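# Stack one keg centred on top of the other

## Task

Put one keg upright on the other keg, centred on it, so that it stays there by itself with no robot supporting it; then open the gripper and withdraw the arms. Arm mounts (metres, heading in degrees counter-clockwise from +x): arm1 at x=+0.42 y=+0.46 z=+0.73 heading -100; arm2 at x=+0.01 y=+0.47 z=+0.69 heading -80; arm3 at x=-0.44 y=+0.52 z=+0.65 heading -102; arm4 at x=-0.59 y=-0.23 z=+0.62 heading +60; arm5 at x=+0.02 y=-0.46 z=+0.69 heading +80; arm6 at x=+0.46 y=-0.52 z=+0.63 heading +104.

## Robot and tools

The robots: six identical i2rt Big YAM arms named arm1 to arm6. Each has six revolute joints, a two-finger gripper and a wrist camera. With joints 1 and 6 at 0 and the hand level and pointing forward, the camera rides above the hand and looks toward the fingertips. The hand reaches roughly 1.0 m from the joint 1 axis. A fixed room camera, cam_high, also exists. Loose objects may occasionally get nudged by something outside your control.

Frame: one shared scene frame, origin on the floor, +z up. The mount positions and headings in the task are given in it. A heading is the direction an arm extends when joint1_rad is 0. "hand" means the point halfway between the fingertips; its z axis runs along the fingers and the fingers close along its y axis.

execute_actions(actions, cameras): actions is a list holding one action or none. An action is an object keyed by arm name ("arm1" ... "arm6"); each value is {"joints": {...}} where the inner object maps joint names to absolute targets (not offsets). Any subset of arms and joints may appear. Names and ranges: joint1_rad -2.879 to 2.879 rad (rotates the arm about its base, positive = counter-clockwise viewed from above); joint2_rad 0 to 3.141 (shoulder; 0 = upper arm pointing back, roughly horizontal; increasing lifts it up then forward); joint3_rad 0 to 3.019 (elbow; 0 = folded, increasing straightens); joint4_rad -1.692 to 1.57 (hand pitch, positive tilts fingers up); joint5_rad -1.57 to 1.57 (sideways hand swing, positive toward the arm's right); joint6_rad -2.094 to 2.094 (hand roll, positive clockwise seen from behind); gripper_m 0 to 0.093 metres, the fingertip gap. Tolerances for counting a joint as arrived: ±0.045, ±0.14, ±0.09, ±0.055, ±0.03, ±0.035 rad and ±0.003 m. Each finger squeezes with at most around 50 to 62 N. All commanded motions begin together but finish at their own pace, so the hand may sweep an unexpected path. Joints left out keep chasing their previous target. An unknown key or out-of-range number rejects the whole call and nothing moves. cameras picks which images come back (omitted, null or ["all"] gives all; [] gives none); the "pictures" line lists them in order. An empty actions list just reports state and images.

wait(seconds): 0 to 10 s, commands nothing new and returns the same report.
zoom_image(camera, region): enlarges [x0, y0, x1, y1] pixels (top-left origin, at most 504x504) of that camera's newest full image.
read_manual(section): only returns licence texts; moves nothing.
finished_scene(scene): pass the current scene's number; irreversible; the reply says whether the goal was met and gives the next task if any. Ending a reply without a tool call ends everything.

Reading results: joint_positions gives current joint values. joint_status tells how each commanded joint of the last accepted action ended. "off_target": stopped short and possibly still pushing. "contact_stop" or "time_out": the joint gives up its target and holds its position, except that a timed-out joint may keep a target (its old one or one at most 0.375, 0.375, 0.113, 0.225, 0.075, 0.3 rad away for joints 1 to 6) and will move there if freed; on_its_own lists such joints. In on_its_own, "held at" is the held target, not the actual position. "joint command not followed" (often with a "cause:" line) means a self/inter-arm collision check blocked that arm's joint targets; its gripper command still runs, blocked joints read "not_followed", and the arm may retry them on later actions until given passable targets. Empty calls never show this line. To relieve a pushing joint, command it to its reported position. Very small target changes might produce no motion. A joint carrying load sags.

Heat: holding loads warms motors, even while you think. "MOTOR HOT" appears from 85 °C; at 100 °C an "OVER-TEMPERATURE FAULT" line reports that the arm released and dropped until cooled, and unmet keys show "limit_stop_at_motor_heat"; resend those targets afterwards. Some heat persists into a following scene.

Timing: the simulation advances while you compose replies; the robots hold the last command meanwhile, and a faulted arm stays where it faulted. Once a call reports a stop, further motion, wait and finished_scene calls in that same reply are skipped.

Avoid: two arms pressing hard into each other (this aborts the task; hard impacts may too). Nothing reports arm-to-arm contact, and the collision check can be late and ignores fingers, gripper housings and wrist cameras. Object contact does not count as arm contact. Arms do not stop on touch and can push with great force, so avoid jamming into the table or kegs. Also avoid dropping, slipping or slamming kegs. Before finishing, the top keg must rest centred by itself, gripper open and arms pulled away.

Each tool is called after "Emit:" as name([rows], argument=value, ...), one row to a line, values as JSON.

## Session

Emit:
execute_actions(actions=[])

Scene clock: 0.00 s.
arm1.joint_positions: joint1_rad=+0.334 joint2_rad=+0.560 joint3_rad=+1.373 joint4_rad=-1.331 joint5_rad=+0.095 joint6_rad=-0.386 gripper_m=+0.094
arm1.joint_status: not commanded
arm1.hand: x=+0.4369 y=+0.2475 z=+1.2775 quat_wxyz=(-0.281, -0.444, -0.741, +0.418) (m; scene frame)
arm2.joint_positions: joint1_rad=-0.236 joint2_rad=+0.616 joint3_rad=+1.448 joint4_rad=-1.450 joint5_rad=-0.159 joint6_rad=+0.283 gripper_m=+0.094
arm2.joint_status: not commanded
arm2.hand: x=+0.0332 y=+0.2609 z=+1.2396 quat_wxyz=(-0.397, -0.701, -0.544, +0.235) (m; scene frame)
arm3.joint_positions: joint1_rad=+0.140 joint2_rad=+0.591 joint3_rad=+1.474 joint4_rad=-1.228 joint5_rad=+0.187 joint6_rad=+0.507 gripper_m=+0.094
arm3.joint_status: not commanded
arm3.hand: x=-0.4864 y=+0.3058 z=+1.2638 quat_wxyz=(-0.443, -0.741, -0.343, +0.371) (m; scene frame)
arm4.joint_positions: joint1_rad=-0.392 joint2_rad=+0.560 joint3_rad=+1.330 joint4_rad=-1.417 joint5_rad=-0.040 joint6_rad=-0.506 gripper_m=+0.094
arm4.joint_status: not commanded
arm4.hand: x=-0.4294 y=-0.0974 z=+1.1302 quat_wxyz=(-0.443, +0.498, -0.744, -0.049) (m; scene frame)
arm5.joint_positions: joint1_rad=+0.313 joint2_rad=+0.611 joint3_rad=+1.454 joint4_rad=-1.191 joint5_rad=+0.239 joint6_rad=+0.115 gripper_m=+0.094
arm5.joint_status: not commanded
arm5.hand: x=+0.0283 y=-0.2253 z=+1.2962 quat_wxyz=(-0.426, +0.534, -0.617, -0.391) (m; scene frame)
arm6.joint_positions: joint1_rad=-0.108 joint2_rad=+0.553 joint3_rad=+1.317 joint4_rad=-1.515 joint5_rad=-0.191 joint6_rad=+0.505 gripper_m=+0.094
arm6.joint_status: not commanded
arm6.hand: x=+0.4029 y=-0.3384 z=+1.1138 quat_wxyz=(-0.099, +0.548, -0.731, -0.395) (m; scene frame)
pictures: arm1_cam_wrist, arm2_cam_wrist, arm3_cam_wrist, arm4_cam_wrist, arm5_cam_wrist, arm6_cam_wrist, cam_high
Images, in order (width x height): arm1_cam_wrist 672x504, arm2_cam_wrist 672x504, arm3_cam_wrist 672x504, arm4_cam_wrist 672x504, arm5_cam_wrist 672x504, arm6_cam_wrist 672x504, cam_high 672x504.

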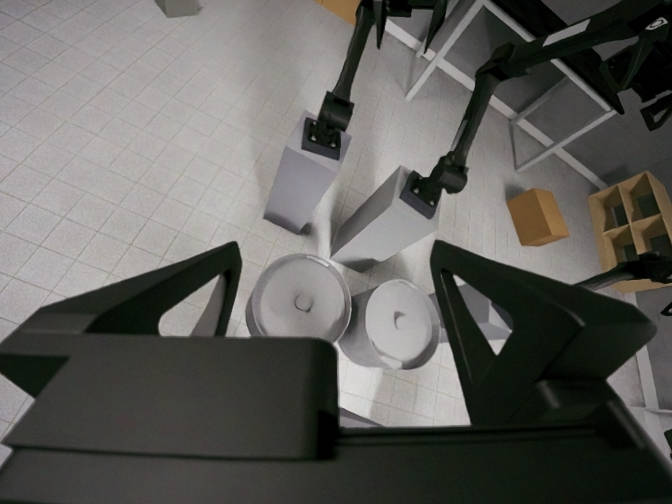

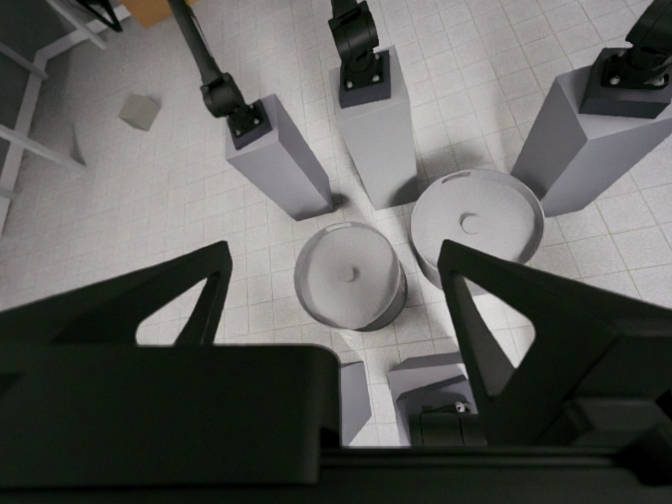

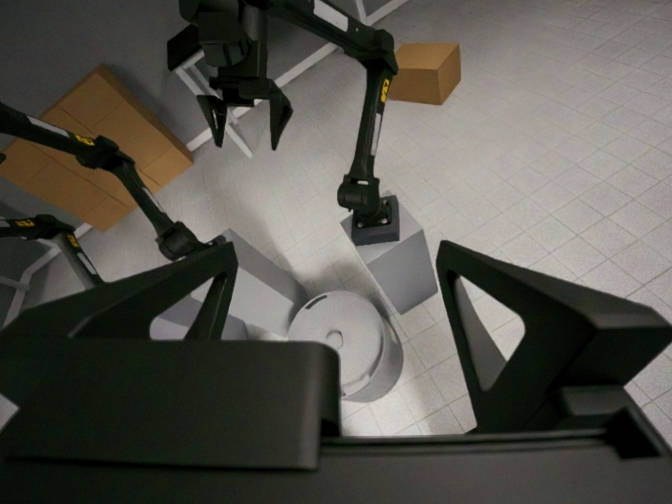

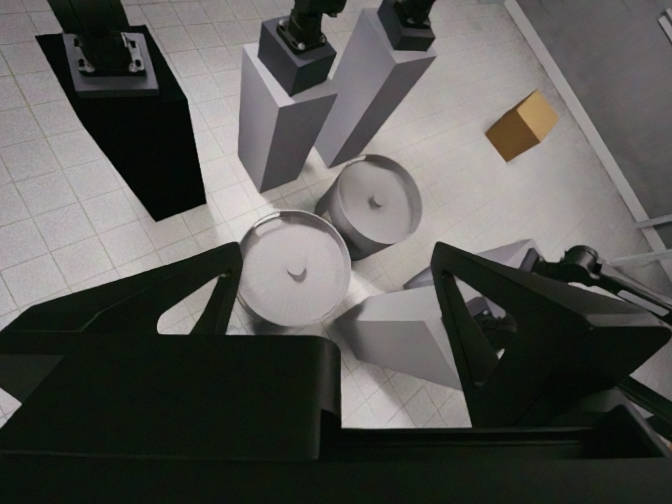

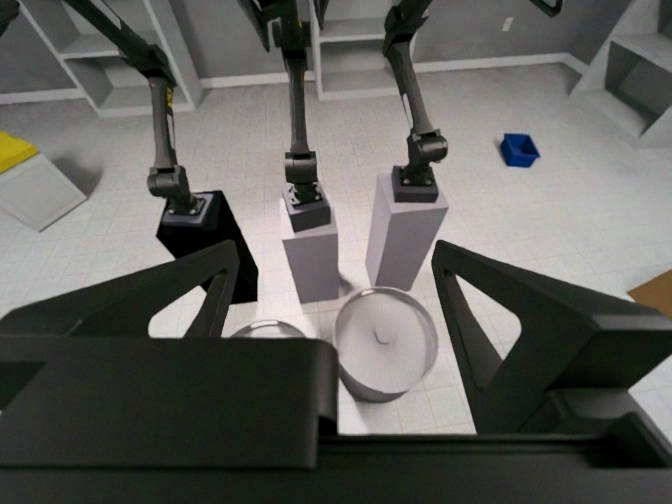

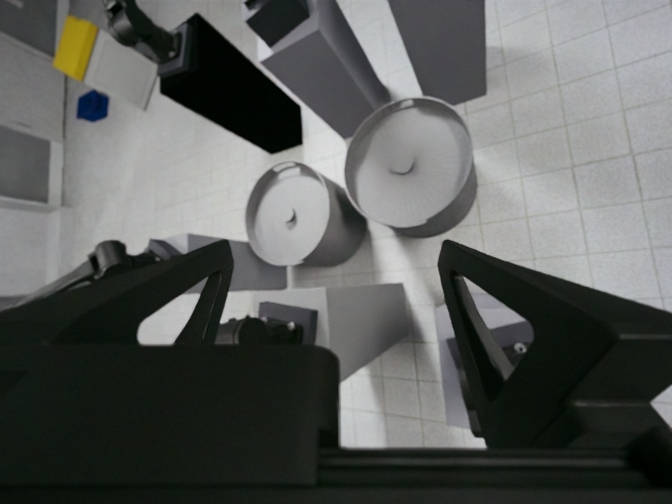

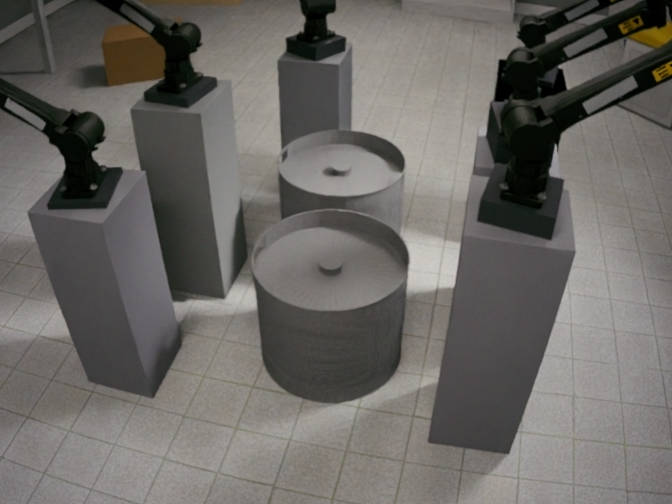

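Emit:
execute_actions([
  {"arm1":{"joints":{"joint1_rad":0.193,"joint2_rad":2.365,"joint3_rad":0.74,"joint4_rad":0.055,"joint5_rad":0,"joint6_rad":-0.679}},"arm2":{"joints":{"joint1_rad":0.442,"joint2_rad":2.233,"joint3_rad":0.715,"joint4_rad":-0.053,"joint5_rad":0,"joint6_rad":-1.303}},"arm5":{"joints":{"joint1_rad":-0.40,"joint2_rad":2.233,"joint3_rad":0.721,"joint4_rad":-0.059,"joint5_rad":0,"joint6_rad":1.345}},"arm6":{"joints":{"joint1_rad":-0.159,"joint2_rad":2.093,"joint3_rad":0.87,"joint4_rad":-0.348,"joint5_rad":0,"joint6_rad":0.783}}},
], cameras=["arm1_cam_wrist","arm2_cam_wrist","arm5_cam_wrist","arm6_cam_wrist"])

Scene clock: 3.70 s.
arm1.joint_positions: joint1_rad=+0.199 joint2_rad=+2.380 joint3_rad=+0.736 joint4_rad=+0.046 joint5_rad=+0.003 joint6_rad=-0.669 gripper_m=+0.094
arm1.joint_status: all done
arm1.hand: x=+0.4273 y=+0.1521 z=+0.4483 quat_wxyz=(+0.007, -0.424, -0.906, -0.012) (m; scene frame)
arm2.joint_positions: joint1_rad=+0.445 joint2_rad=+2.244 joint3_rad=+0.714 joint4_rad=-0.067 joint5_rad=+0.000 joint6_rad=-1.293 gripper_m=+0.094
arm2.joint_status: all done
arm2.hand: x=+0.1925 y=+0.2094 z=+0.4483 quat_wxyz=(+0.013, +0.171, -0.985, -0.013) (m; scene frame)
arm3.joint_positions: joint1_rad=+0.140 joint2_rad=+0.591 joint3_rad=+1.474 joint4_rad=-1.228 joint5_rad=+0.187 joint6_rad=+0.507 gripper_m=+0.094
arm3.joint_status: not commanded
arm3.hand: x=-0.4864 y=+0.3058 z=+1.2638 quat_wxyz=(-0.443, -0.741, -0.343, +0.371) (m; scene frame)
arm4.joint_positions: joint1_rad=-0.392 joint2_rad=+0.560 joint3_rad=+1.330 joint4_rad=-1.417 joint5_rad=-0.040 joint6_rad=-0.506 gripper_m=+0.094
arm4.joint_status: not commanded
arm4.hand: x=-0.4294 y=-0.0974 z=+1.1302 quat_wxyz=(-0.443, +0.498, -0.744, -0.049) (m; scene frame)
arm5.joint_positions: joint1_rad=-0.404 joint2_rad=+2.225 joint3_rad=+0.727 joint4_rad=-0.070 joint5_rad=+0.000 joint6_rad=+1.330 gripper_m=+0.095
arm5.joint_status: all done
arm5.hand: x=+0.2029 y=-0.1800 z=+0.4527 quat_wxyz=(-0.001, -0.167, -0.986, -0.001) (m; scene frame)
arm6.joint_positions: joint1_rad=-0.153 joint2_rad=+2.094 joint3_rad=+0.869 joint4_rad=-0.367 joint5_rad=-0.005 joint6_rad=+0.774 gripper_m=+0.094
arm6.joint_status: all done
arm6.hand: x=+0.4221 y=-0.1274 z=+0.4475 quat_wxyz=(+0.006, +0.431, -0.902, +0.008) (m; scene frame)
pictures: arm1_cam_wrist, arm2_cam_wrist, arm5_cam_wrist, arm6_cam_wrist
joint command not followed: on one or more control steps a check withheld the commanded joint targets of the arm1 arm, and it was not sent them on those steps.
cause: the commanded joint targets would bring a part of the robot too close to another arm (this arm's wrist (the part past joint 4) and the other arm's wrist (the part past joint 4)); next, command targets that bring no part of the robot closer to that arm.
Images, in order (width x height): arm1_cam_wrist 672x504, arm2_cam_wrist 672x504, arm5_cam_wrist 672x504, arm6_cam_wrist 672x504.

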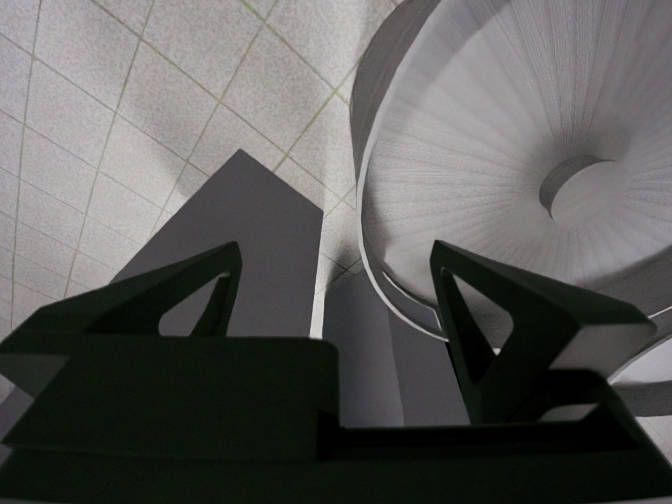

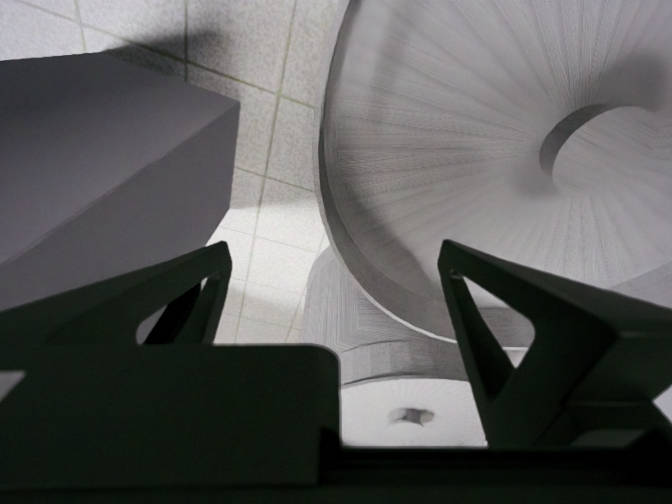

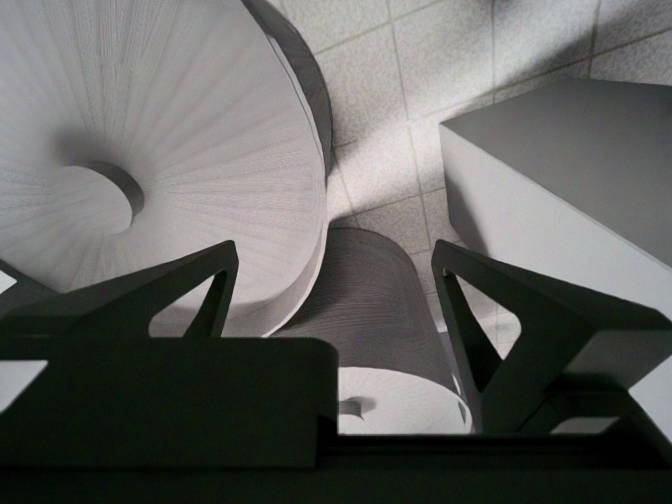

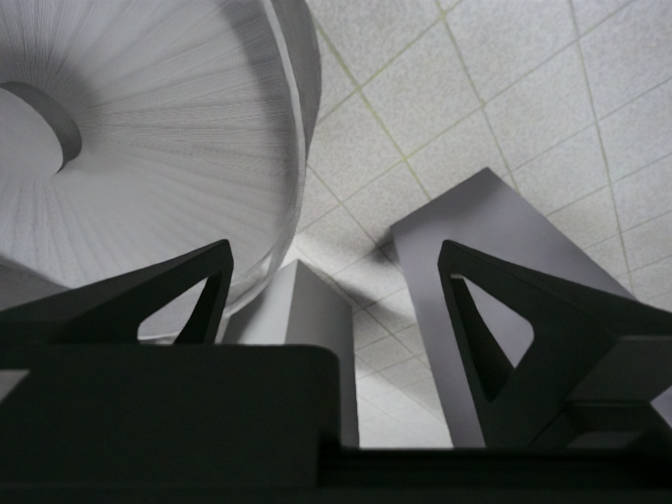

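Emit:
execute_actions([
  {"arm1":{"joints":{"joint1_rad":0.115,"joint2_rad":2.58,"joint3_rad":0.845,"joint4_rad":0.16,"joint6_rad":-0.757}},"arm2":{"joints":{"joint1_rad":0.404,"joint2_rad":2.46,"joint3_rad":0.78,"joint4_rad":0.11,"joint6_rad":-1.341}},"arm5":{"joints":{"joint1_rad":-0.316,"joint2_rad":2.45,"joint3_rad":0.82,"joint4_rad":0.06,"joint6_rad":1.429}},"arm6":{"joints":{"joint1_rad":-0.105,"joint2_rad":2.31,"joint3_rad":0.975,"joint4_rad":-0.24,"joint6_rad":0.837}}},
], cameras=[])

Emit:
execute_actions([
  {"arm1":{"joints":{"joint2_rad":2.734,"joint3_rad":0.938,"joint4_rad":0.2245}},"arm2":{"joints":{"joint2_rad":2.619,"joint3_rad":0.852,"joint4_rad":0.197}},"arm5":{"joints":{"joint2_rad":2.6085,"joint3_rad":0.902,"joint4_rad":0.136}},"arm6":{"joints":{"joint2_rad":2.443,"joint3_rad":1.049,"joint4_rad":-0.177}}},
], cameras=[])

Emit:
execute_actions([
  {"arm1":{"joints":{"gripper_m":0}},"arm2":{"joints":{"gripper_m":0}},"arm5":{"joints":{"gripper_m":0}},"arm6":{"joints":{"gripper_m":0}},"arm4":{"joints":{"joint1_rad":-0.6,"joint2_rad":1.5,"joint3_rad":1.2,"joint4_rad":-1.27,"joint5_rad":0,"joint6_rad":-1.12}}},
], cameras=["cam_high","arm4_cam_wrist"])

Scene clock: 5.53 s.
arm1.joint_positions: joint1_rad=+0.111 joint2_rad=+2.597 joint3_rad=+0.844 joint4_rad=+0.157 joint5_rad=+0.001 joint6_rad=-0.747 gripper_m=+0.094
arm1.joint_status: all done
arm1.hand: x=+0.4009 y=+0.1551 z=+0.3793 quat_wxyz=(+0.005, -0.428, -0.904, -0.012) (m; scene frame)
arm2.joint_positions: joint1_rad=+0.411 joint2_rad=+2.478 joint3_rad=+0.778 joint4_rad=+0.096 joint5_rad=+0.000 joint6_rad=-1.331 gripper_m=+0.094
arm2.joint_status: all done
arm2.hand: x=+0.1733 y=+0.2165 z=+0.3773 quat_wxyz=(+0.015, +0.173, -0.985, -0.017) (m; scene frame)
arm3.joint_positions: joint1_rad=+0.140 joint2_rad=+0.591 joint3_rad=+1.474 joint4_rad=-1.228 joint5_rad=+0.187 joint6_rad=+0.507 gripper_m=+0.094
arm3.joint_status: not commanded
arm3.hand: x=-0.4864 y=+0.3058 z=+1.2638 quat_wxyz=(-0.443, -0.741, -0.343, +0.371) (m; scene frame)
arm4.joint_positions: joint1_rad=-0.392 joint2_rad=+0.560 joint3_rad=+1.330 joint4_rad=-1.417 joint5_rad=-0.040 joint6_rad=-0.506 gripper_m=+0.094
arm4.joint_status: not commanded
arm4.hand: x=-0.4294 y=-0.0974 z=+1.1302 quat_wxyz=(-0.443, +0.498, -0.744, -0.049) (m; scene frame)
arm5.joint_positions: joint1_rad=-0.314 joint2_rad=+2.445 joint3_rad=+0.819 joint4_rad=+0.054 joint5_rad=+0.000 joint6_rad=+1.414 gripper_m=+0.095
arm5.joint_status: all done
arm5.hand: x=+0.1768 y=-0.1645 z=+0.3838 quat_wxyz=(+0.000, -0.164, -0.986, +0.000) (m; scene frame)
arm6.joint_positions: joint1_rad=-0.104 joint2_rad=+2.314 joint3_rad=+0.972 joint4_rad=-0.251 joint5_rad=-0.003 joint6_rad=+0.828 gripper_m=+0.094
arm6.joint_status: all done
arm6.hand: x=+0.4011 y=-0.1148 z=+0.3737 quat_wxyz=(+0.005, +0.428, -0.904, +0.009) (m; scene frame)
pictures: none
No camera images: the call's "cameras" was empty. Leave "cameras" out to get every camera's image.

Scene clock: 6.60 s.
arm1.joint_positions: joint1_rad=+0.111 joint2_rad=+2.748 joint3_rad=+0.943 joint4_rad=+0.221 joint5_rad=+0.001 joint6_rad=-0.748 gripper_m=+0.094
arm1.joint_status: all done
arm1.hand: x=+0.4010 y=+0.1549 z=+0.3279 quat_wxyz=(+0.003, -0.428, -0.904, -0.006) (m; scene frame)
arm2.joint_positions: joint1_rad=+0.411 joint2_rad=+2.633 joint3_rad=+0.855 joint4_rad=+0.188 joint5_rad=+0.000 joint6_rad=-1.331 gripper_m=+0.094
arm2.joint_status: all done
arm2.hand: x=+0.1714 y=+0.2182 z=+0.3275 quat_wxyz=(+0.012, +0.173, -0.985, -0.010) (m; scene frame)
arm3.joint_positions: joint1_rad=+0.140 joint2_rad=+0.591 joint3_rad=+1.474 joint4_rad=-1.228 joint5_rad=+0.187 joint6_rad=+0.507 gripper_m=+0.094
arm3.joint_status: not commanded
arm3.hand: x=-0.4864 y=+0.3058 z=+1.2638 quat_wxyz=(-0.443, -0.741, -0.343, +0.371) (m; scene frame)
arm4.joint_positions: joint1_rad=-0.392 joint2_rad=+0.560 joint3_rad=+1.330 joint4_rad=-1.417 joint5_rad=-0.040 joint6_rad=-0.506 gripper_m=+0.094
arm4.joint_status: not commanded
arm4.hand: x=-0.4294 y=-0.0974 z=+1.1302 quat_wxyz=(-0.443, +0.498, -0.744, -0.049) (m; scene frame)
arm5.joint_positions: joint1_rad=-0.314 joint2_rad=+2.601 joint3_rad=+0.901 joint4_rad=+0.132 joint5_rad=+0.000 joint6_rad=+1.415 gripper_m=+0.095
arm5.joint_status: all done
arm5.hand: x=+0.1760 y=-0.1660 z=+0.3322 quat_wxyz=(-0.001, -0.164, -0.986, -0.001) (m; scene frame)
arm6.joint_positions: joint1_rad=-0.104 joint2_rad=+2.441 joint3_rad=+1.048 joint4_rad=-0.189 joint5_rad=-0.003 joint6_rad=+0.829 gripper_m=+0.094
arm6.joint_status: all done
arm6.hand: x=+0.3995 y=-0.1041 z=+0.3291 quat_wxyz=(+0.004, +0.428, -0.904, +0.004) (m; scene frame)
pictures: none
No camera images: the call's "cameras" was empty. Leave "cameras" out to get every camera's image.

Scene clock: 8.23 s.
arm1.joint_positions: joint1_rad=+0.115 joint2_rad=+2.748 joint3_rad=+0.942 joint4_rad=+0.223 joint5_rad=+0.008 joint6_rad=-0.751 gripper_m=+0.003
arm1.joint_status: all done
arm1.hand: x=+0.4011 y=+0.1546 z=+0.3279 quat_wxyz=(+0.005, -0.425, -0.905, -0.004) (m; scene frame)
arm2.joint_positions: joint1_rad=+0.411 joint2_rad=+2.633 joint3_rad=+0.856 joint4_rad=+0.193 joint5_rad=+0.004 joint6_rad=-1.423 gripper_m=+0.003
arm2.joint_status: all done
arm2.hand: x=+0.1718 y=+0.2165 z=+0.3274 quat_wxyz=(+0.012, +0.218, -0.976, -0.007) (m; scene frame)
arm3.joint_positions: joint1_rad=+0.140 joint2_rad=+0.591 joint3_rad=+1.474 joint4_rad=-1.228 joint5_rad=+0.187 joint6_rad=+0.507 gripper_m=+0.094
arm3.joint_status: not commanded
arm3.hand: x=-0.4864 y=+0.3058 z=+1.2638 quat_wxyz=(-0.443, -0.741, -0.343, +0.371) (m; scene frame)
arm4.joint_positions: joint1_rad=-0.592 joint2_rad=+1.490 joint3_rad=+1.196 joint4_rad=-1.276 joint5_rad=-0.003 joint6_rad=-1.111 gripper_m=+0.094
arm4.joint_status: all done
arm4.hand: x=-0.2079 y=-0.0439 z=+0.7802 quat_wxyz=(+0.000, +0.704, -0.710, +0.000) (m; scene frame)
arm5.joint_positions: joint1_rad=-0.314 joint2_rad=+2.600 joint3_rad=+0.907 joint4_rad=+0.138 joint5_rad=-0.001 joint6_rad=+1.436 gripper_m=+0.002
arm5.joint_status: all done
arm5.hand: x=+0.1784 y=-0.1610 z=+0.3322 quat_wxyz=(-0.002, -0.175, -0.985, -0.007) (m; scene frame)
arm6.joint_positions: joint1_rad=-0.114 joint2_rad=+2.441 joint3_rad=+1.038 joint4_rad=-0.190 joint5_rad=-0.001 joint6_rad=+0.892 gripper_m=+0.003
arm6.joint_status: all done
arm6.hand: x=+0.4047 y=-0.1101 z=+0.3283 quat_wxyz=(+0.004, +0.395, -0.919, +0.010) (m; scene frame)
pictures: arm4_cam_wrist, cam_high
Images, in order (width x height): arm4_cam_wrist 672x504, cam_high 672x504.

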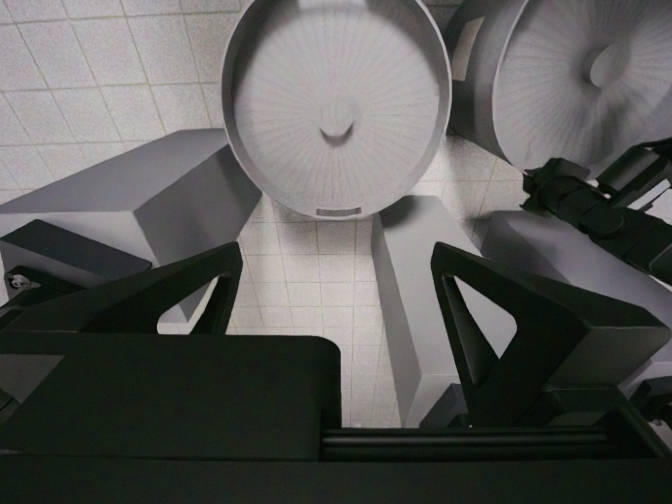

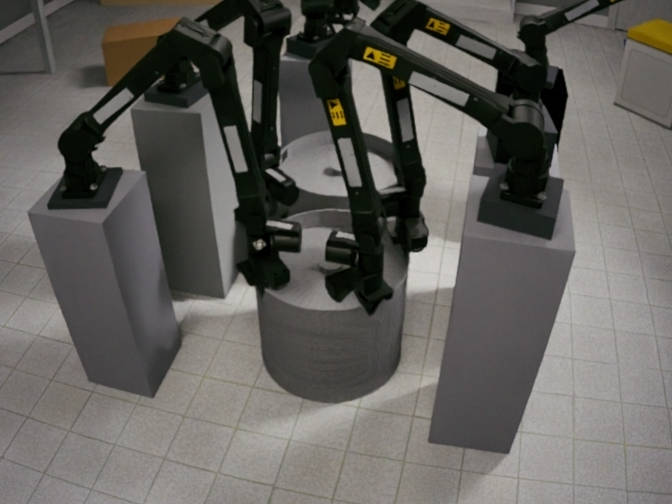

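Emit:
execute_actions([
  {"arm1":{"joints":{"joint2_rad":2.47,"joint3_rad":0.80,"joint4_rad":0.15}},"arm2":{"joints":{"joint2_rad":2.34,"joint3_rad":0.73,"joint4_rad":0.09}},"arm5":{"joints":{"joint2_rad":2.34,"joint3_rad":0.80,"joint4_rad":0.02}},"arm6":{"joints":{"joint2_rad":2.20,"joint3_rad":0.98,"joint4_rad":-0.29}},"arm4":{"joints":{"joint6_rad":0.455}}},
], cameras=[])

Emit:
execute_actions([
  {"arm1":{"joints":{"joint2_rad":2.25,"joint3_rad":0.70,"joint4_rad":0.036}},"arm2":{"joints":{"joint2_rad":2.11,"joint3_rad":0.645,"joint4_rad":-0.047}},"arm5":{"joints":{"joint2_rad":2.12,"joint3_rad":0.73,"joint4_rad":-0.122}},"arm6":{"joints":{"joint2_rad":2.01,"joint3_rad":0.94,"joint4_rad":-0.428}}},
], cameras=["arm4_cam_wrist"])

Scene clock: 11.13 s.
arm1.joint_positions: joint1_rad=+0.116 joint2_rad=+2.546 joint3_rad=+0.811 joint4_rad=+0.154 joint5_rad=+0.000 joint6_rad=-0.744 gripper_m=+0.002
arm1.joint_status: all done
arm1.hand: x=+0.4026 y=+0.1522 z=+0.3961 quat_wxyz=(+0.001, -0.427, -0.904, -0.005) (m; scene frame)
arm2.joint_positions: joint1_rad=+0.409 joint2_rad=+2.438 joint3_rad=+0.744 joint4_rad=+0.114 joint5_rad=+0.000 joint6_rad=-1.423 gripper_m=+0.003
arm2.joint_status: all done
arm2.hand: x=+0.1740 y=+0.2150 z=+0.3904 quat_wxyz=(+0.009, +0.218, -0.976, -0.005) (m; scene frame)
arm3.joint_positions: joint1_rad=+0.140 joint2_rad=+0.591 joint3_rad=+1.474 joint4_rad=-1.228 joint5_rad=+0.187 joint6_rad=+0.507 gripper_m=+0.094
arm3.joint_status: not commanded
arm3.hand: x=-0.4864 y=+0.3058 z=+1.2638 quat_wxyz=(-0.443, -0.741, -0.343, +0.371) (m; scene frame)
arm4.joint_positions: joint1_rad=-0.592 joint2_rad=+1.490 joint3_rad=+1.196 joint4_rad=-1.276 joint5_rad=-0.003 joint6_rad=+0.446 gripper_m=+0.094
arm4.joint_status: all done
arm4.hand: x=-0.2079 y=-0.0439 z=+0.7802 quat_wxyz=(+0.000, +0.003, -1.000, +0.000) (m; scene frame)
arm5.joint_positions: joint1_rad=-0.314 joint2_rad=+2.428 joint3_rad=+0.815 joint4_rad=+0.047 joint5_rad=+0.002 joint6_rad=+1.437 gripper_m=+0.003
arm5.joint_status: all done
arm5.hand: x=+0.1785 y=-0.1619 z=+0.3892 quat_wxyz=(-0.002, -0.175, -0.985, -0.002) (m; scene frame)
arm6.joint_positions: joint1_rad=-0.114 joint2_rad=+2.264 joint3_rad=+0.957 joint4_rad=-0.279 joint5_rad=-0.003 joint6_rad=+0.901 gripper_m=+0.002
arm6.joint_status: all done
arm6.hand: x=+0.4047 y=-0.1118 z=+0.3918 quat_wxyz=(+0.004, +0.391, -0.920, +0.006) (m; scene frame)
pictures: none
No camera images: the call's "cameras" was empty. Leave "cameras" out to get every camera's image.

Scene clock: 12.17 s.
arm1.joint_positions: joint1_rad=+0.116 joint2_rad=+2.319 joint3_rad=+0.696 joint4_rad=+0.039 joint5_rad=+0.000 joint6_rad=-0.745 gripper_m=+0.002
arm1.joint_status: all done
arm1.hand: x=+0.4026 y=+0.1541 z=+0.4669 quat_wxyz=(+0.002, -0.427, -0.904, -0.006) (m; scene frame)
arm2.joint_positions: joint1_rad=+0.409 joint2_rad=+2.199 joint3_rad=+0.644 joint4_rad=-0.020 joint5_rad=+0.001 joint6_rad=-1.423 gripper_m=+0.003
arm2.joint_status: all done
arm2.hand: x=+0.1741 y=+0.2162 z=+0.4610 quat_wxyz=(+0.009, +0.218, -0.976, -0.003) (m; scene frame)
arm3.joint_positions: joint1_rad=+0.140 joint2_rad=+0.591 joint3_rad=+1.474 joint4_rad=-1.228 joint5_rad=+0.187 joint6_rad=+0.507 gripper_m=+0.094
arm3.joint_status: not commanded
arm3.hand: x=-0.4864 y=+0.3058 z=+1.2638 quat_wxyz=(-0.443, -0.741, -0.343, +0.371) (m; scene frame)
arm4.joint_positions: joint1_rad=-0.592 joint2_rad=+1.490 joint3_rad=+1.196 joint4_rad=-1.276 joint5_rad=-0.003 joint6_rad=+0.447 gripper_m=+0.094
arm4.joint_status: not commanded
arm4.hand: x=-0.2079 y=-0.0439 z=+0.7802 quat_wxyz=(+0.000, +0.003, -1.000, +0.000) (m; scene frame)
arm5.joint_positions: joint1_rad=-0.314 joint2_rad=+2.203 joint3_rad=+0.731 joint4_rad=-0.095 joint5_rad=-0.001 joint6_rad=+1.437 gripper_m=+0.003
arm5.joint_status: all done
arm5.hand: x=+0.1786 y=-0.1607 z=+0.4596 quat_wxyz=(+0.000, -0.175, -0.985, -0.002) (m; scene frame)
arm6.joint_positions: joint1_rad=-0.115 joint2_rad=+2.070 joint3_rad=+0.910 joint4_rad=-0.418 joint5_rad=-0.004 joint6_rad=+0.900 gripper_m=+0.002
arm6.joint_status: all done
arm6.hand: x=+0.4048 y=-0.1102 z=+0.4624 quat_wxyz=(+0.004, +0.391, -0.920, +0.002) (m; scene frame)
pictures: arm4_cam_wrist
Images, in order (width x height): arm4_cam_wrist 672x504.

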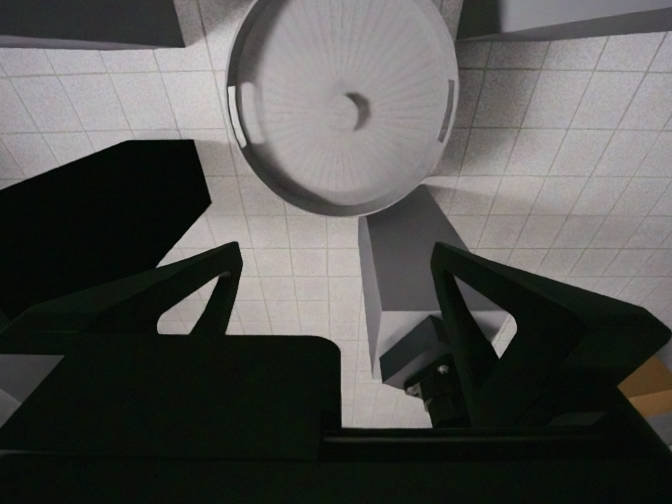

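Emit:
execute_actions([
  {"arm1":{"joints":{"joint2_rad":1.98,"joint3_rad":0.64,"joint4_rad":-0.14}},"arm2":{"joints":{"joint2_rad":1.82,"joint3_rad":0.62,"joint4_rad":-0.26}},"arm5":{"joints":{"joint2_rad":1.855,"joint3_rad":0.71,"joint4_rad":-0.315}},"arm6":{"joints":{"joint2_rad":1.83,"joint3_rad":0.95,"joint4_rad":-0.60}},"arm4":{"joints":{"joint1_rad":0.3,"joint2_rad":0.6,"joint3_rad":1.2}}},
], cameras=[])

Emit:
execute_actions([
  {"arm1":{"joints":{"joint2_rad":1.735,"joint3_rad":0.62,"joint4_rad":-0.362}},"arm2":{"joints":{"joint2_rad":1.58,"joint3_rad":0.63,"joint4_rad":-0.499}},"arm5":{"joints":{"joint2_rad":1.635,"joint3_rad":0.72,"joint4_rad":-0.531}},"arm6":{"joints":{"joint2_rad":1.66,"joint3_rad":0.99,"joint4_rad":-0.791}}},
], cameras=[])

Emit:
execute_actions([
  {"arm1":{"joints":{"joint2_rad":1.53,"joint3_rad":0.66,"joint4_rad":-0.59}},"arm2":{"joints":{"joint2_rad":1.40,"joint3_rad":0.69,"joint4_rad":-0.73}},"arm5":{"joints":{"joint2_rad":1.47,"joint3_rad":0.78,"joint4_rad":-0.745}},"arm6":{"joints":{"joint2_rad":1.55,"joint3_rad":1.07,"joint4_rad":-0.97}}},
], cameras=[])

Emit:
execute_actions([
  {"arm1":{"joints":{"joint2_rad":1.345,"joint3_rad":0.73,"joint4_rad":-0.825}},"arm2":{"joints":{"joint2_rad":1.24,"joint3_rad":0.78,"joint4_rad":-0.963}},"arm5":{"joints":{"joint2_rad":1.32,"joint3_rad":0.86,"joint4_rad":-0.96}},"arm6":{"joints":{"joint2_rad":1.455,"joint3_rad":1.165,"joint4_rad":-1.149}}},
], cameras=["cam_high"])

Scene clock: 14.10 s.
arm1.joint_positions: joint1_rad=+0.117 joint2_rad=+2.051 joint3_rad=+0.613 joint4_rad=-0.147 joint5_rad=+0.003 joint6_rad=-0.746 gripper_m=+0.002
arm1.joint_status: all done
arm1.hand: x=+0.4022 y=+0.1565 z=+0.5428 quat_wxyz=(+0.004, -0.427, -0.904, -0.006) (m; scene frame)
arm2.joint_positions: joint1_rad=+0.409 joint2_rad=+1.919 joint3_rad=+0.585 joint4_rad=-0.243 joint5_rad=+0.003 joint6_rad=-1.425 gripper_m=+0.003
arm2.joint_status: all done
arm2.hand: x=+0.1744 y=+0.2171 z=+0.5378 quat_wxyz=(+0.010, +0.218, -0.976, -0.004) (m; scene frame)
arm3.joint_positions: joint1_rad=+0.140 joint2_rad=+0.591 joint3_rad=+1.474 joint4_rad=-1.228 joint5_rad=+0.187 joint6_rad=+0.507 gripper_m=+0.094
arm3.joint_status: not commanded
arm3.hand: x=-0.4864 y=+0.3058 z=+1.2638 quat_wxyz=(-0.443, -0.741, -0.343, +0.371) (m; scene frame)
arm4.joint_positions: joint1_rad=+0.290 joint2_rad=+0.596 joint3_rad=+1.196 joint4_rad=-1.273 joint5_rad=-0.001 joint6_rad=+0.448 gripper_m=+0.094
arm4.joint_status: all done
arm4.hand: x=-0.5306 y=+0.0187 z=+1.0846 quat_wxyz=(-0.272, +0.387, -0.814, -0.337) (m; scene frame)
arm5.joint_positions: joint1_rad=-0.314 joint2_rad=+1.955 joint3_rad=+0.686 joint4_rad=-0.296 joint5_rad=-0.008 joint6_rad=+1.437 gripper_m=+0.003
arm5.joint_status: all done
arm5.hand: x=+0.1789 y=-0.1576 z=+0.5353 quat_wxyz=(+0.003, -0.175, -0.985, -0.004) (m; scene frame)
arm6.joint_positions: joint1_rad=-0.115 joint2_rad=+1.881 joint3_rad=+0.907 joint4_rad=-0.600 joint5_rad=-0.005 joint6_rad=+0.898 gripper_m=+0.002
arm6.joint_status: all done
arm6.hand: x=+0.4046 y=-0.1078 z=+0.5368 quat_wxyz=(+0.003, +0.392, -0.920, +0.000) (m; scene frame)
pictures: none
No camera images: the call's "cameras" was empty. Leave "cameras" out to get every camera's image.

Scene clock: 15.13 s.
arm1.joint_positions: joint1_rad=+0.121 joint2_rad=+1.797 joint3_rad=+0.590 joint4_rad=-0.365 joint5_rad=-0.001 joint6_rad=-0.738 gripper_m=+0.002
arm1.joint_status: all done
arm1.hand: x=+0.4038 y=+0.1521 z=+0.6137 quat_wxyz=(-0.001, -0.428, -0.904, -0.001) (m; scene frame)
arm2.joint_positions: joint1_rad=+0.409 joint2_rad=+1.675 joint3_rad=+0.585 joint4_rad=-0.472 joint5_rad=+0.007 joint6_rad=-1.424 gripper_m=+0.002
arm2.joint_status: all done
arm2.hand: x=+0.1773 y=+0.2131 z=+0.6071 quat_wxyz=(+0.010, +0.218, -0.976, +0.003) (m; scene frame)
arm3.joint_positions: joint1_rad=+0.140 joint2_rad=+0.591 joint3_rad=+1.474 joint4_rad=-1.228 joint5_rad=+0.187 joint6_rad=+0.507 gripper_m=+0.094
arm3.joint_status: not commanded
arm3.hand: x=-0.4864 y=+0.3058 z=+1.2638 quat_wxyz=(-0.443, -0.741, -0.343, +0.371) (m; scene frame)
arm4.joint_positions: joint1_rad=+0.290 joint2_rad=+0.596 joint3_rad=+1.196 joint4_rad=-1.273 joint5_rad=-0.001 joint6_rad=+0.448 gripper_m=+0.094
arm4.joint_status: not commanded
arm4.hand: x=-0.5306 y=+0.0187 z=+1.0846 quat_wxyz=(-0.272, +0.387, -0.814, -0.337) (m; scene frame)
arm5.joint_positions: joint1_rad=-0.314 joint2_rad=+1.726 joint3_rad=+0.677 joint4_rad=-0.517 joint5_rad=-0.001 joint6_rad=+1.437 gripper_m=+0.003
arm5.joint_status: all done
arm5.hand: x=+0.1788 y=-0.1603 z=+0.6071 quat_wxyz=(-0.001, -0.175, -0.985, -0.003) (m; scene frame)
arm6.joint_positions: joint1_rad=-0.115 joint2_rad=+1.700 joint3_rad=+0.912 joint4_rad=-0.769 joint5_rad=-0.007 joint6_rad=+0.903 gripper_m=+0.002
arm6.joint_status: all done
arm6.hand: x=+0.4050 y=-0.1131 z=+0.6086 quat_wxyz=(+0.002, +0.389, -0.921, -0.008) (m; scene frame)
pictures: none
No camera images: the call's "cameras" was empty. Leave "cameras" out to get every camera's image.

Scene clock: 17.23 s.
arm1.joint_positions: joint1_rad=+0.121 joint2_rad=+1.588 joint3_rad=+0.593 joint4_rad=-0.573 joint5_rad=+0.004 joint6_rad=-0.738 gripper_m=+0.002
arm1.joint_status: all done
arm1.hand: x=+0.4031 y=+0.1556 z=+0.6740 quat_wxyz=(+0.001, -0.428, -0.904, +0.002) (m; scene frame)
arm2.joint_positions: joint1_rad=+0.409 joint2_rad=+1.478 joint3_rad=+0.598 joint4_rad=-0.667 joint5_rad=+0.009 joint6_rad=-1.425 gripper_m=+0.002
arm2.joint_status: joint3_rad time_out (moved +0.014 of +0.105); joint4_rad time_out (moved -0.195 of -0.258); the others done
arm2.on_its_own: joint3_rad reads +0.598 and still pushes toward +0.690 since a time_out; joint4_rad reads -0.667 and still pushes toward -0.730 since a time_out
arm2.hand: x=+0.1761 y=+0.2159 z=+0.6655 quat_wxyz=(+0.007, +0.218, -0.976, +0.011) (m; scene frame)
arm3.joint_positions: joint1_rad=+0.140 joint2_rad=+0.591 joint3_rad=+1.474 joint4_rad=-1.228 joint5_rad=+0.187 joint6_rad=+0.507 gripper_m=+0.094
arm3.joint_status: not commanded
arm3.hand: x=-0.4864 y=+0.3058 z=+1.2638 quat_wxyz=(-0.443, -0.741, -0.343, +0.371) (m; scene frame)
arm4.joint_positions: joint1_rad=+0.290 joint2_rad=+0.596 joint3_rad=+1.196 joint4_rad=-1.273 joint5_rad=-0.001 joint6_rad=+0.448 gripper_m=+0.094
arm4.joint_status: not commanded
arm4.hand: x=-0.5306 y=+0.0187 z=+1.0846 quat_wxyz=(-0.272, +0.387, -0.814, -0.337) (m; scene frame)
arm5.joint_positions: joint1_rad=-0.314 joint2_rad=+1.550 joint3_rad=+0.696 joint4_rad=-0.688 joint5_rad=-0.008 joint6_rad=+1.440 gripper_m=+0.003
arm5.joint_status: joint4_rad time_out (moved -0.171 of -0.228); the others done
arm5.on_its_own: joint4_rad reads -0.688 and still pushes toward -0.745 since a time_out
arm5.hand: x=+0.1780 y=-0.1593 z=+0.6665 quat_wxyz=(-0.001, -0.177, -0.984, -0.015) (m; scene frame)
arm6.joint_positions: joint1_rad=-0.115 joint2_rad=+1.594 joint3_rad=+0.980 joint4_rad=-0.945 joint5_rad=-0.008 joint6_rad=+0.903 gripper_m=+0.002
arm6.joint_status: joint3_rad time_out (moved +0.068 of +0.158); the others done
arm6.on_its_own: joint3_rad reads +0.980 and still pushes toward +1.070 since a time_out
arm6.hand: x=+0.4046 y=-0.1104 z=+0.6695 quat_wxyz=(+0.003, +0.389, -0.921, -0.007) (m; scene frame)
pictures: none
No camera images: the call's "cameras" was empty. Leave "cameras" out to get every camera's image.

not run: a stop came earlier in this reply.

Emit:
execute_actions([
  {"arm1":{"joints":{"joint2_rad":1.35,"joint3_rad":0.75,"joint4_rad":-0.825}},"arm2":{"joints":{"joint2_rad":1.24,"joint3_rad":0.81,"joint4_rad":-0.95}},"arm5":{"joints":{"joint2_rad":1.32,"joint3_rad":0.885,"joint4_rad":-0.95}},"arm6":{"joints":{"joint2_rad":1.465,"joint3_rad":1.19,"joint4_rad":-1.149}}},
], cameras=["cam_high"])

Scene clock: 19.67 s.
arm1.joint_positions: joint1_rad=+0.121 joint2_rad=+1.406 joint3_rad=+0.643 joint4_rad=-0.806 joint5_rad=+0.005 joint6_rad=-0.740 gripper_m=+0.002
arm1.joint_status: joint3_rad time_out (moved +0.050 of +0.157); the others done
arm1.on_its_own: joint3_rad reads +0.643 and still pushes toward +0.750 since a time_out
arm1.hand: x=+0.4030 y=+0.1573 z=+0.7377 quat_wxyz=(+0.001, -0.427, -0.904, +0.001) (m; scene frame)
arm2.joint_positions: joint1_rad=+0.409 joint2_rad=+1.319 joint3_rad=+0.669 joint4_rad=-0.895 joint5_rad=+0.010 joint6_rad=-1.425 gripper_m=+0.002
arm2.joint_status: joint3_rad time_out (moved +0.070 of +0.212); joint4_rad time_out (moved -0.228 of -0.283); the others done
arm2.on_its_own: joint3_rad reads +0.669 and still pushes toward +0.781 since a time_out; joint4_rad reads -0.895 and still pushes toward -0.950 since a time_out
arm2.hand: x=+0.1766 y=+0.2160 z=+0.7287 quat_wxyz=(+0.008, +0.218, -0.976, +0.012) (m; scene frame)
arm3.joint_positions: joint1_rad=+0.140 joint2_rad=+0.591 joint3_rad=+1.474 joint4_rad=-1.228 joint5_rad=+0.187 joint6_rad=+0.507 gripper_m=+0.094
arm3.joint_status: not commanded
arm3.hand: x=-0.4864 y=+0.3058 z=+1.2638 quat_wxyz=(-0.443, -0.741, -0.343, +0.371) (m; scene frame)
arm4.joint_positions: joint1_rad=+0.290 joint2_rad=+0.596 joint3_rad=+1.196 joint4_rad=-1.273 joint5_rad=-0.001 joint6_rad=+0.448 gripper_m=+0.094
arm4.joint_status: not commanded
arm4.hand: x=-0.5306 y=+0.0187 z=+1.0846 quat_wxyz=(-0.272, +0.387, -0.814, -0.337) (m; scene frame)
arm5.joint_positions: joint1_rad=-0.313 joint2_rad=+1.407 joint3_rad=+0.766 joint4_rad=-0.895 joint5_rad=-0.010 joint6_rad=+1.440 gripper_m=+0.003
arm5.joint_status: joint3_rad time_out (moved +0.070 of +0.189); the others done
arm5.on_its_own: joint3_rad reads +0.766 and still pushes toward +0.878 since a time_out; joint4_rad reads -0.895 and still pushes toward -0.950 since a time_out
arm5.hand: x=+0.1785 y=-0.1573 z=+0.7308 quat_wxyz=(-0.001, -0.177, -0.984, -0.018) (m; scene frame)
arm6.joint_positions: joint1_rad=-0.115 joint2_rad=+1.513 joint3_rad=+1.077 joint4_rad=-1.130 joint5_rad=-0.006 joint6_rad=+0.902 gripper_m=+0.002
arm6.joint_status: joint3_rad time_out (moved +0.097 of +0.210); the others done
arm6.on_its_own: joint3_rad reads +1.077 and still pushes toward +1.189 since a time_out
arm6.hand: x=+0.4048 y=-0.1088 z=+0.7336 quat_wxyz=(+0.003, +0.390, -0.921, -0.004) (m; scene frame)
pictures: cam_high
Images, in order (width x height): cam_high 672x504.

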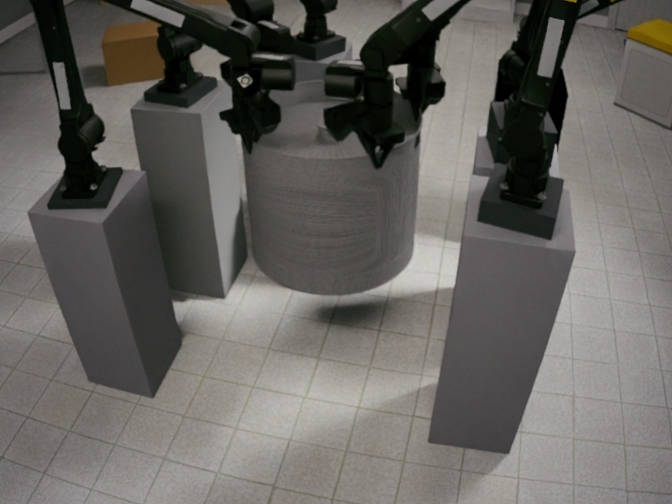

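Emit:
execute_actions([
  {"arm1":{"joints":{"joint1_rad":-0.08,"joint2_rad":1.404,"joint3_rad":0.83,"joint4_rad":-0.828,"joint6_rad":-0.941}},"arm2":{"joints":{"joint1_rad":0.19,"joint2_rad":1.19,"joint3_rad":0.78,"joint4_rad":-0.95,"joint6_rad":-1.644}},"arm5":{"joints":{"joint1_rad":-0.1366,"joint2_rad":1.23,"joint3_rad":0.817,"joint4_rad":-0.95,"joint6_rad":1.616}},"arm6":{"joints":{"joint1_rad":0.048,"joint2_rad":1.475,"joint3_rad":1.214,"joint4_rad":-1.15,"joint6_rad":1.065}},"arm4":{"joints":{"joint1_rad":-0.6135,"joint2_rad":1.7915,"joint3_rad":1.715,"joint4_rad":-1.494,"joint6_rad":-1.137}}},
], cameras=[])

Scene clock: 23.13 s.
arm1.joint_positions: joint1_rad=-0.072 joint2_rad=+1.468 joint3_rad=+0.705 joint4_rad=-0.812 joint5_rad=+0.015 joint6_rad=-0.925 gripper_m=+0.002
arm1.joint_status: joint3_rad time_out (moved +0.062 of +0.187); the others done
arm1.on_its_own: joint3_rad reads +0.705 and still pushes toward +0.818 since a time_out
arm1.hand: x=+0.3380 y=+0.1449 z=+0.7365 quat_wxyz=(+0.007, -0.431, -0.902, -0.001) (m; scene frame)
arm2.joint_positions: joint1_rad=+0.190 joint2_rad=+1.292 joint3_rad=+0.657 joint4_rad=-0.948 joint5_rad=-0.006 joint6_rad=-1.653 gripper_m=+0.003
arm2.joint_status: joint3_rad time_out (moved -0.011 of +0.111); the others done
arm2.on_its_own: joint3_rad reads +0.657 and still pushes toward +0.771 since a time_out
arm2.hand: x=+0.1142 y=+0.2020 z=+0.7336 quat_wxyz=(+0.006, +0.222, -0.975, -0.008) (m; scene frame)
arm3.joint_positions: joint1_rad=+0.140 joint2_rad=+0.591 joint3_rad=+1.474 joint4_rad=-1.228 joint5_rad=+0.187 joint6_rad=+0.507 gripper_m=+0.094
arm3.joint_status: not commanded
arm3.hand: x=-0.4864 y=+0.3058 z=+1.2638 quat_wxyz=(-0.443, -0.741, -0.343, +0.371) (m; scene frame)
arm4.joint_positions: joint1_rad=-0.625 joint2_rad=+1.794 joint3_rad=+1.700 joint4_rad=-1.485 joint5_rad=-0.001 joint6_rad=-1.129 gripper_m=+0.095
arm4.joint_status: all done
arm4.hand: x=-0.0874 y=-0.0056 z=+0.8258 quat_wxyz=(+0.005, +0.699, -0.715, +0.000) (m; scene frame)
arm5.joint_positions: joint1_rad=-0.137 joint2_rad=+1.332 joint3_rad=+0.713 joint4_rad=-0.962 joint5_rad=-0.004 joint6_rad=+1.620 gripper_m=+0.003
arm5.joint_status: joint3_rad time_out (moved -0.053 of +0.051); the others done
arm5.on_its_own: joint3_rad reads +0.713 and still pushes toward +0.817 since a time_out
arm5.hand: x=+0.1132 y=-0.1678 z=+0.7367 quat_wxyz=(+0.003, -0.179, -0.984, +0.005) (m; scene frame)
arm6.joint_positions: joint1_rad=+0.044 joint2_rad=+1.523 joint3_rad=+1.086 joint4_rad=-1.136 joint5_rad=-0.013 joint6_rad=+1.074 gripper_m=+0.002
arm6.joint_status: joint3_rad time_out (moved +0.009 of +0.137); the others done
arm6.on_its_own: joint3_rad reads +1.086 and still pushes toward +1.198 since a time_out
arm6.hand: x=+0.3386 y=-0.1212 z=+0.7330 quat_wxyz=(+0.007, +0.384, -0.923, -0.001) (m; scene frame)
pictures: none
joint command not followed: on one or more control steps a check withheld the commanded joint targets of the arm1 arm, and it was not sent them on those steps.
cause: the commanded joint targets would bring a part of the robot too close to another arm (this arm's wrist (the part past joint 4) and the other arm's wrist (the part past joint 4)); next, command targets that bring no part of the robot closer to that arm.
No camera images: the call's "cameras" was empty. Leave "cameras" out to get every camera's image.

Emit:
execute_actions([
  {"arm1":{"joints":{"joint1_rad":-0.248,"joint2_rad":1.48,"joint3_rad":0.92,"joint4_rad":-0.84,"joint6_rad":-1.109}},"arm2":{"joints":{"joint1_rad":-0.0436,"joint2_rad":1.175,"joint3_rad":0.768,"joint4_rad":-0.96,"joint6_rad":-1.878}},"arm5":{"joints":{"joint1_rad":0.0726,"joint2_rad":1.16,"joint3_rad":0.755,"joint4_rad":-0.965,"joint6_rad":1.826}},"arm6":{"joints":{"joint1_rad":0.2018,"joint2_rad":1.50,"joint3_rad":1.248,"joint4_rad":-1.155,"joint6_rad":1.219}}},
], cameras=["arm4_cam_wrist"])

Scene clock: 25.47 s.
arm1.joint_positions: joint1_rad=-0.247 joint2_rad=+1.543 joint3_rad=+0.797 joint4_rad=-0.827 joint5_rad=+0.018 joint6_rad=-1.095 gripper_m=+0.002
arm1.joint_status: joint3_rad time_out (moved +0.092 of +0.215); the others done
arm1.on_its_own: joint3_rad reads +0.797 and still pushes toward +0.909 since a time_out
arm1.hand: x=+0.2704 y=+0.1335 z=+0.7381 quat_wxyz=(+0.009, -0.433, -0.901, -0.001) (m; scene frame)
arm2.joint_positions: joint1_rad=-0.048 joint2_rad=+1.277 joint3_rad=+0.647 joint4_rad=-0.949 joint5_rad=-0.008 joint6_rad=-1.888 gripper_m=+0.003
arm2.joint_status: joint3_rad time_out (moved -0.010 of +0.111); the others done
arm2.on_its_own: joint3_rad reads +0.647 and still pushes toward +0.760 since a time_out
arm2.hand: x=+0.0479 y=+0.1889 z=+0.7354 quat_wxyz=(+0.004, +0.221, -0.975, -0.006) (m; scene frame)
arm3.joint_positions: joint1_rad=+0.140 joint2_rad=+0.591 joint3_rad=+1.474 joint4_rad=-1.228 joint5_rad=+0.187 joint6_rad=+0.507 gripper_m=+0.094
arm3.joint_status: not commanded
arm3.hand: x=-0.4864 y=+0.3058 z=+1.2638 quat_wxyz=(-0.443, -0.741, -0.343, +0.371) (m; scene frame)
arm4.joint_positions: joint1_rad=-0.625 joint2_rad=+1.794 joint3_rad=+1.700 joint4_rad=-1.485 joint5_rad=-0.001 joint6_rad=-1.129 gripper_m=+0.095
arm4.joint_status: not commanded
arm4.hand: x=-0.0874 y=-0.0056 z=+0.8258 quat_wxyz=(+0.005, +0.699, -0.715, +0.000) (m; scene frame)
arm5.joint_positions: joint1_rad=+0.080 joint2_rad=+1.254 joint3_rad=+0.651 joint4_rad=-0.978 joint5_rad=-0.004 joint6_rad=+1.838 gripper_m=+0.003
arm5.joint_status: joint3_rad time_out (moved -0.062 of +0.042); the others done
arm5.on_its_own: joint3_rad reads +0.651 and still pushes toward +0.755 since a time_out
arm5.hand: x=+0.0457 y=-0.1808 z=+0.7387 quat_wxyz=(+0.002, -0.179, -0.984, +0.005) (m; scene frame)
arm6.joint_positions: joint1_rad=+0.202 joint2_rad=+1.553 joint3_rad=+1.126 joint4_rad=-1.143 joint5_rad=-0.017 joint6_rad=+1.234 gripper_m=+0.002
arm6.joint_status: joint3_rad time_out (moved +0.040 of +0.162); the others done
arm6.on_its_own: joint3_rad reads +1.126 and still pushes toward +1.239 since a time_out
arm6.hand: x=+0.2710 y=-0.1330 z=+0.7347 quat_wxyz=(+0.009, +0.383, -0.924, -0.001) (m; scene frame)
pictures: arm4_cam_wrist
joint command not followed: on one or more control steps a check withheld the commanded joint targets of the arm1 arm, and it was not sent them on those steps.
cause: the commanded joint targets would bring a part of the robot too close to another arm (this arm's wrist (the part past joint 4) and the other arm's wrist (the part past joint 4)); next, command targets that bring no part of the robot closer to that arm.
Images, in order (width x height): arm4_cam_wrist 672x504.

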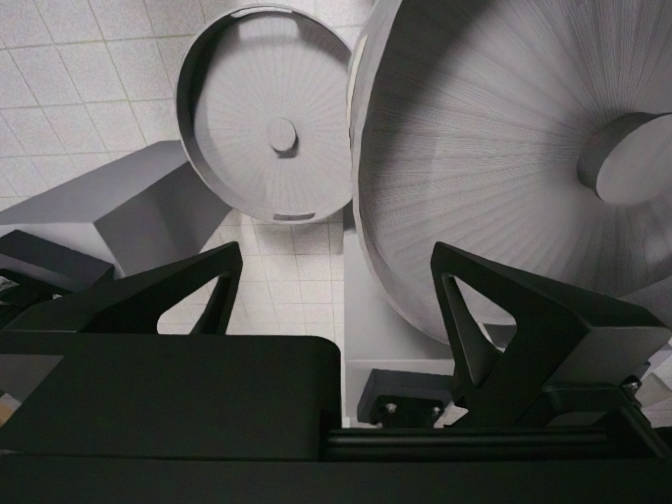

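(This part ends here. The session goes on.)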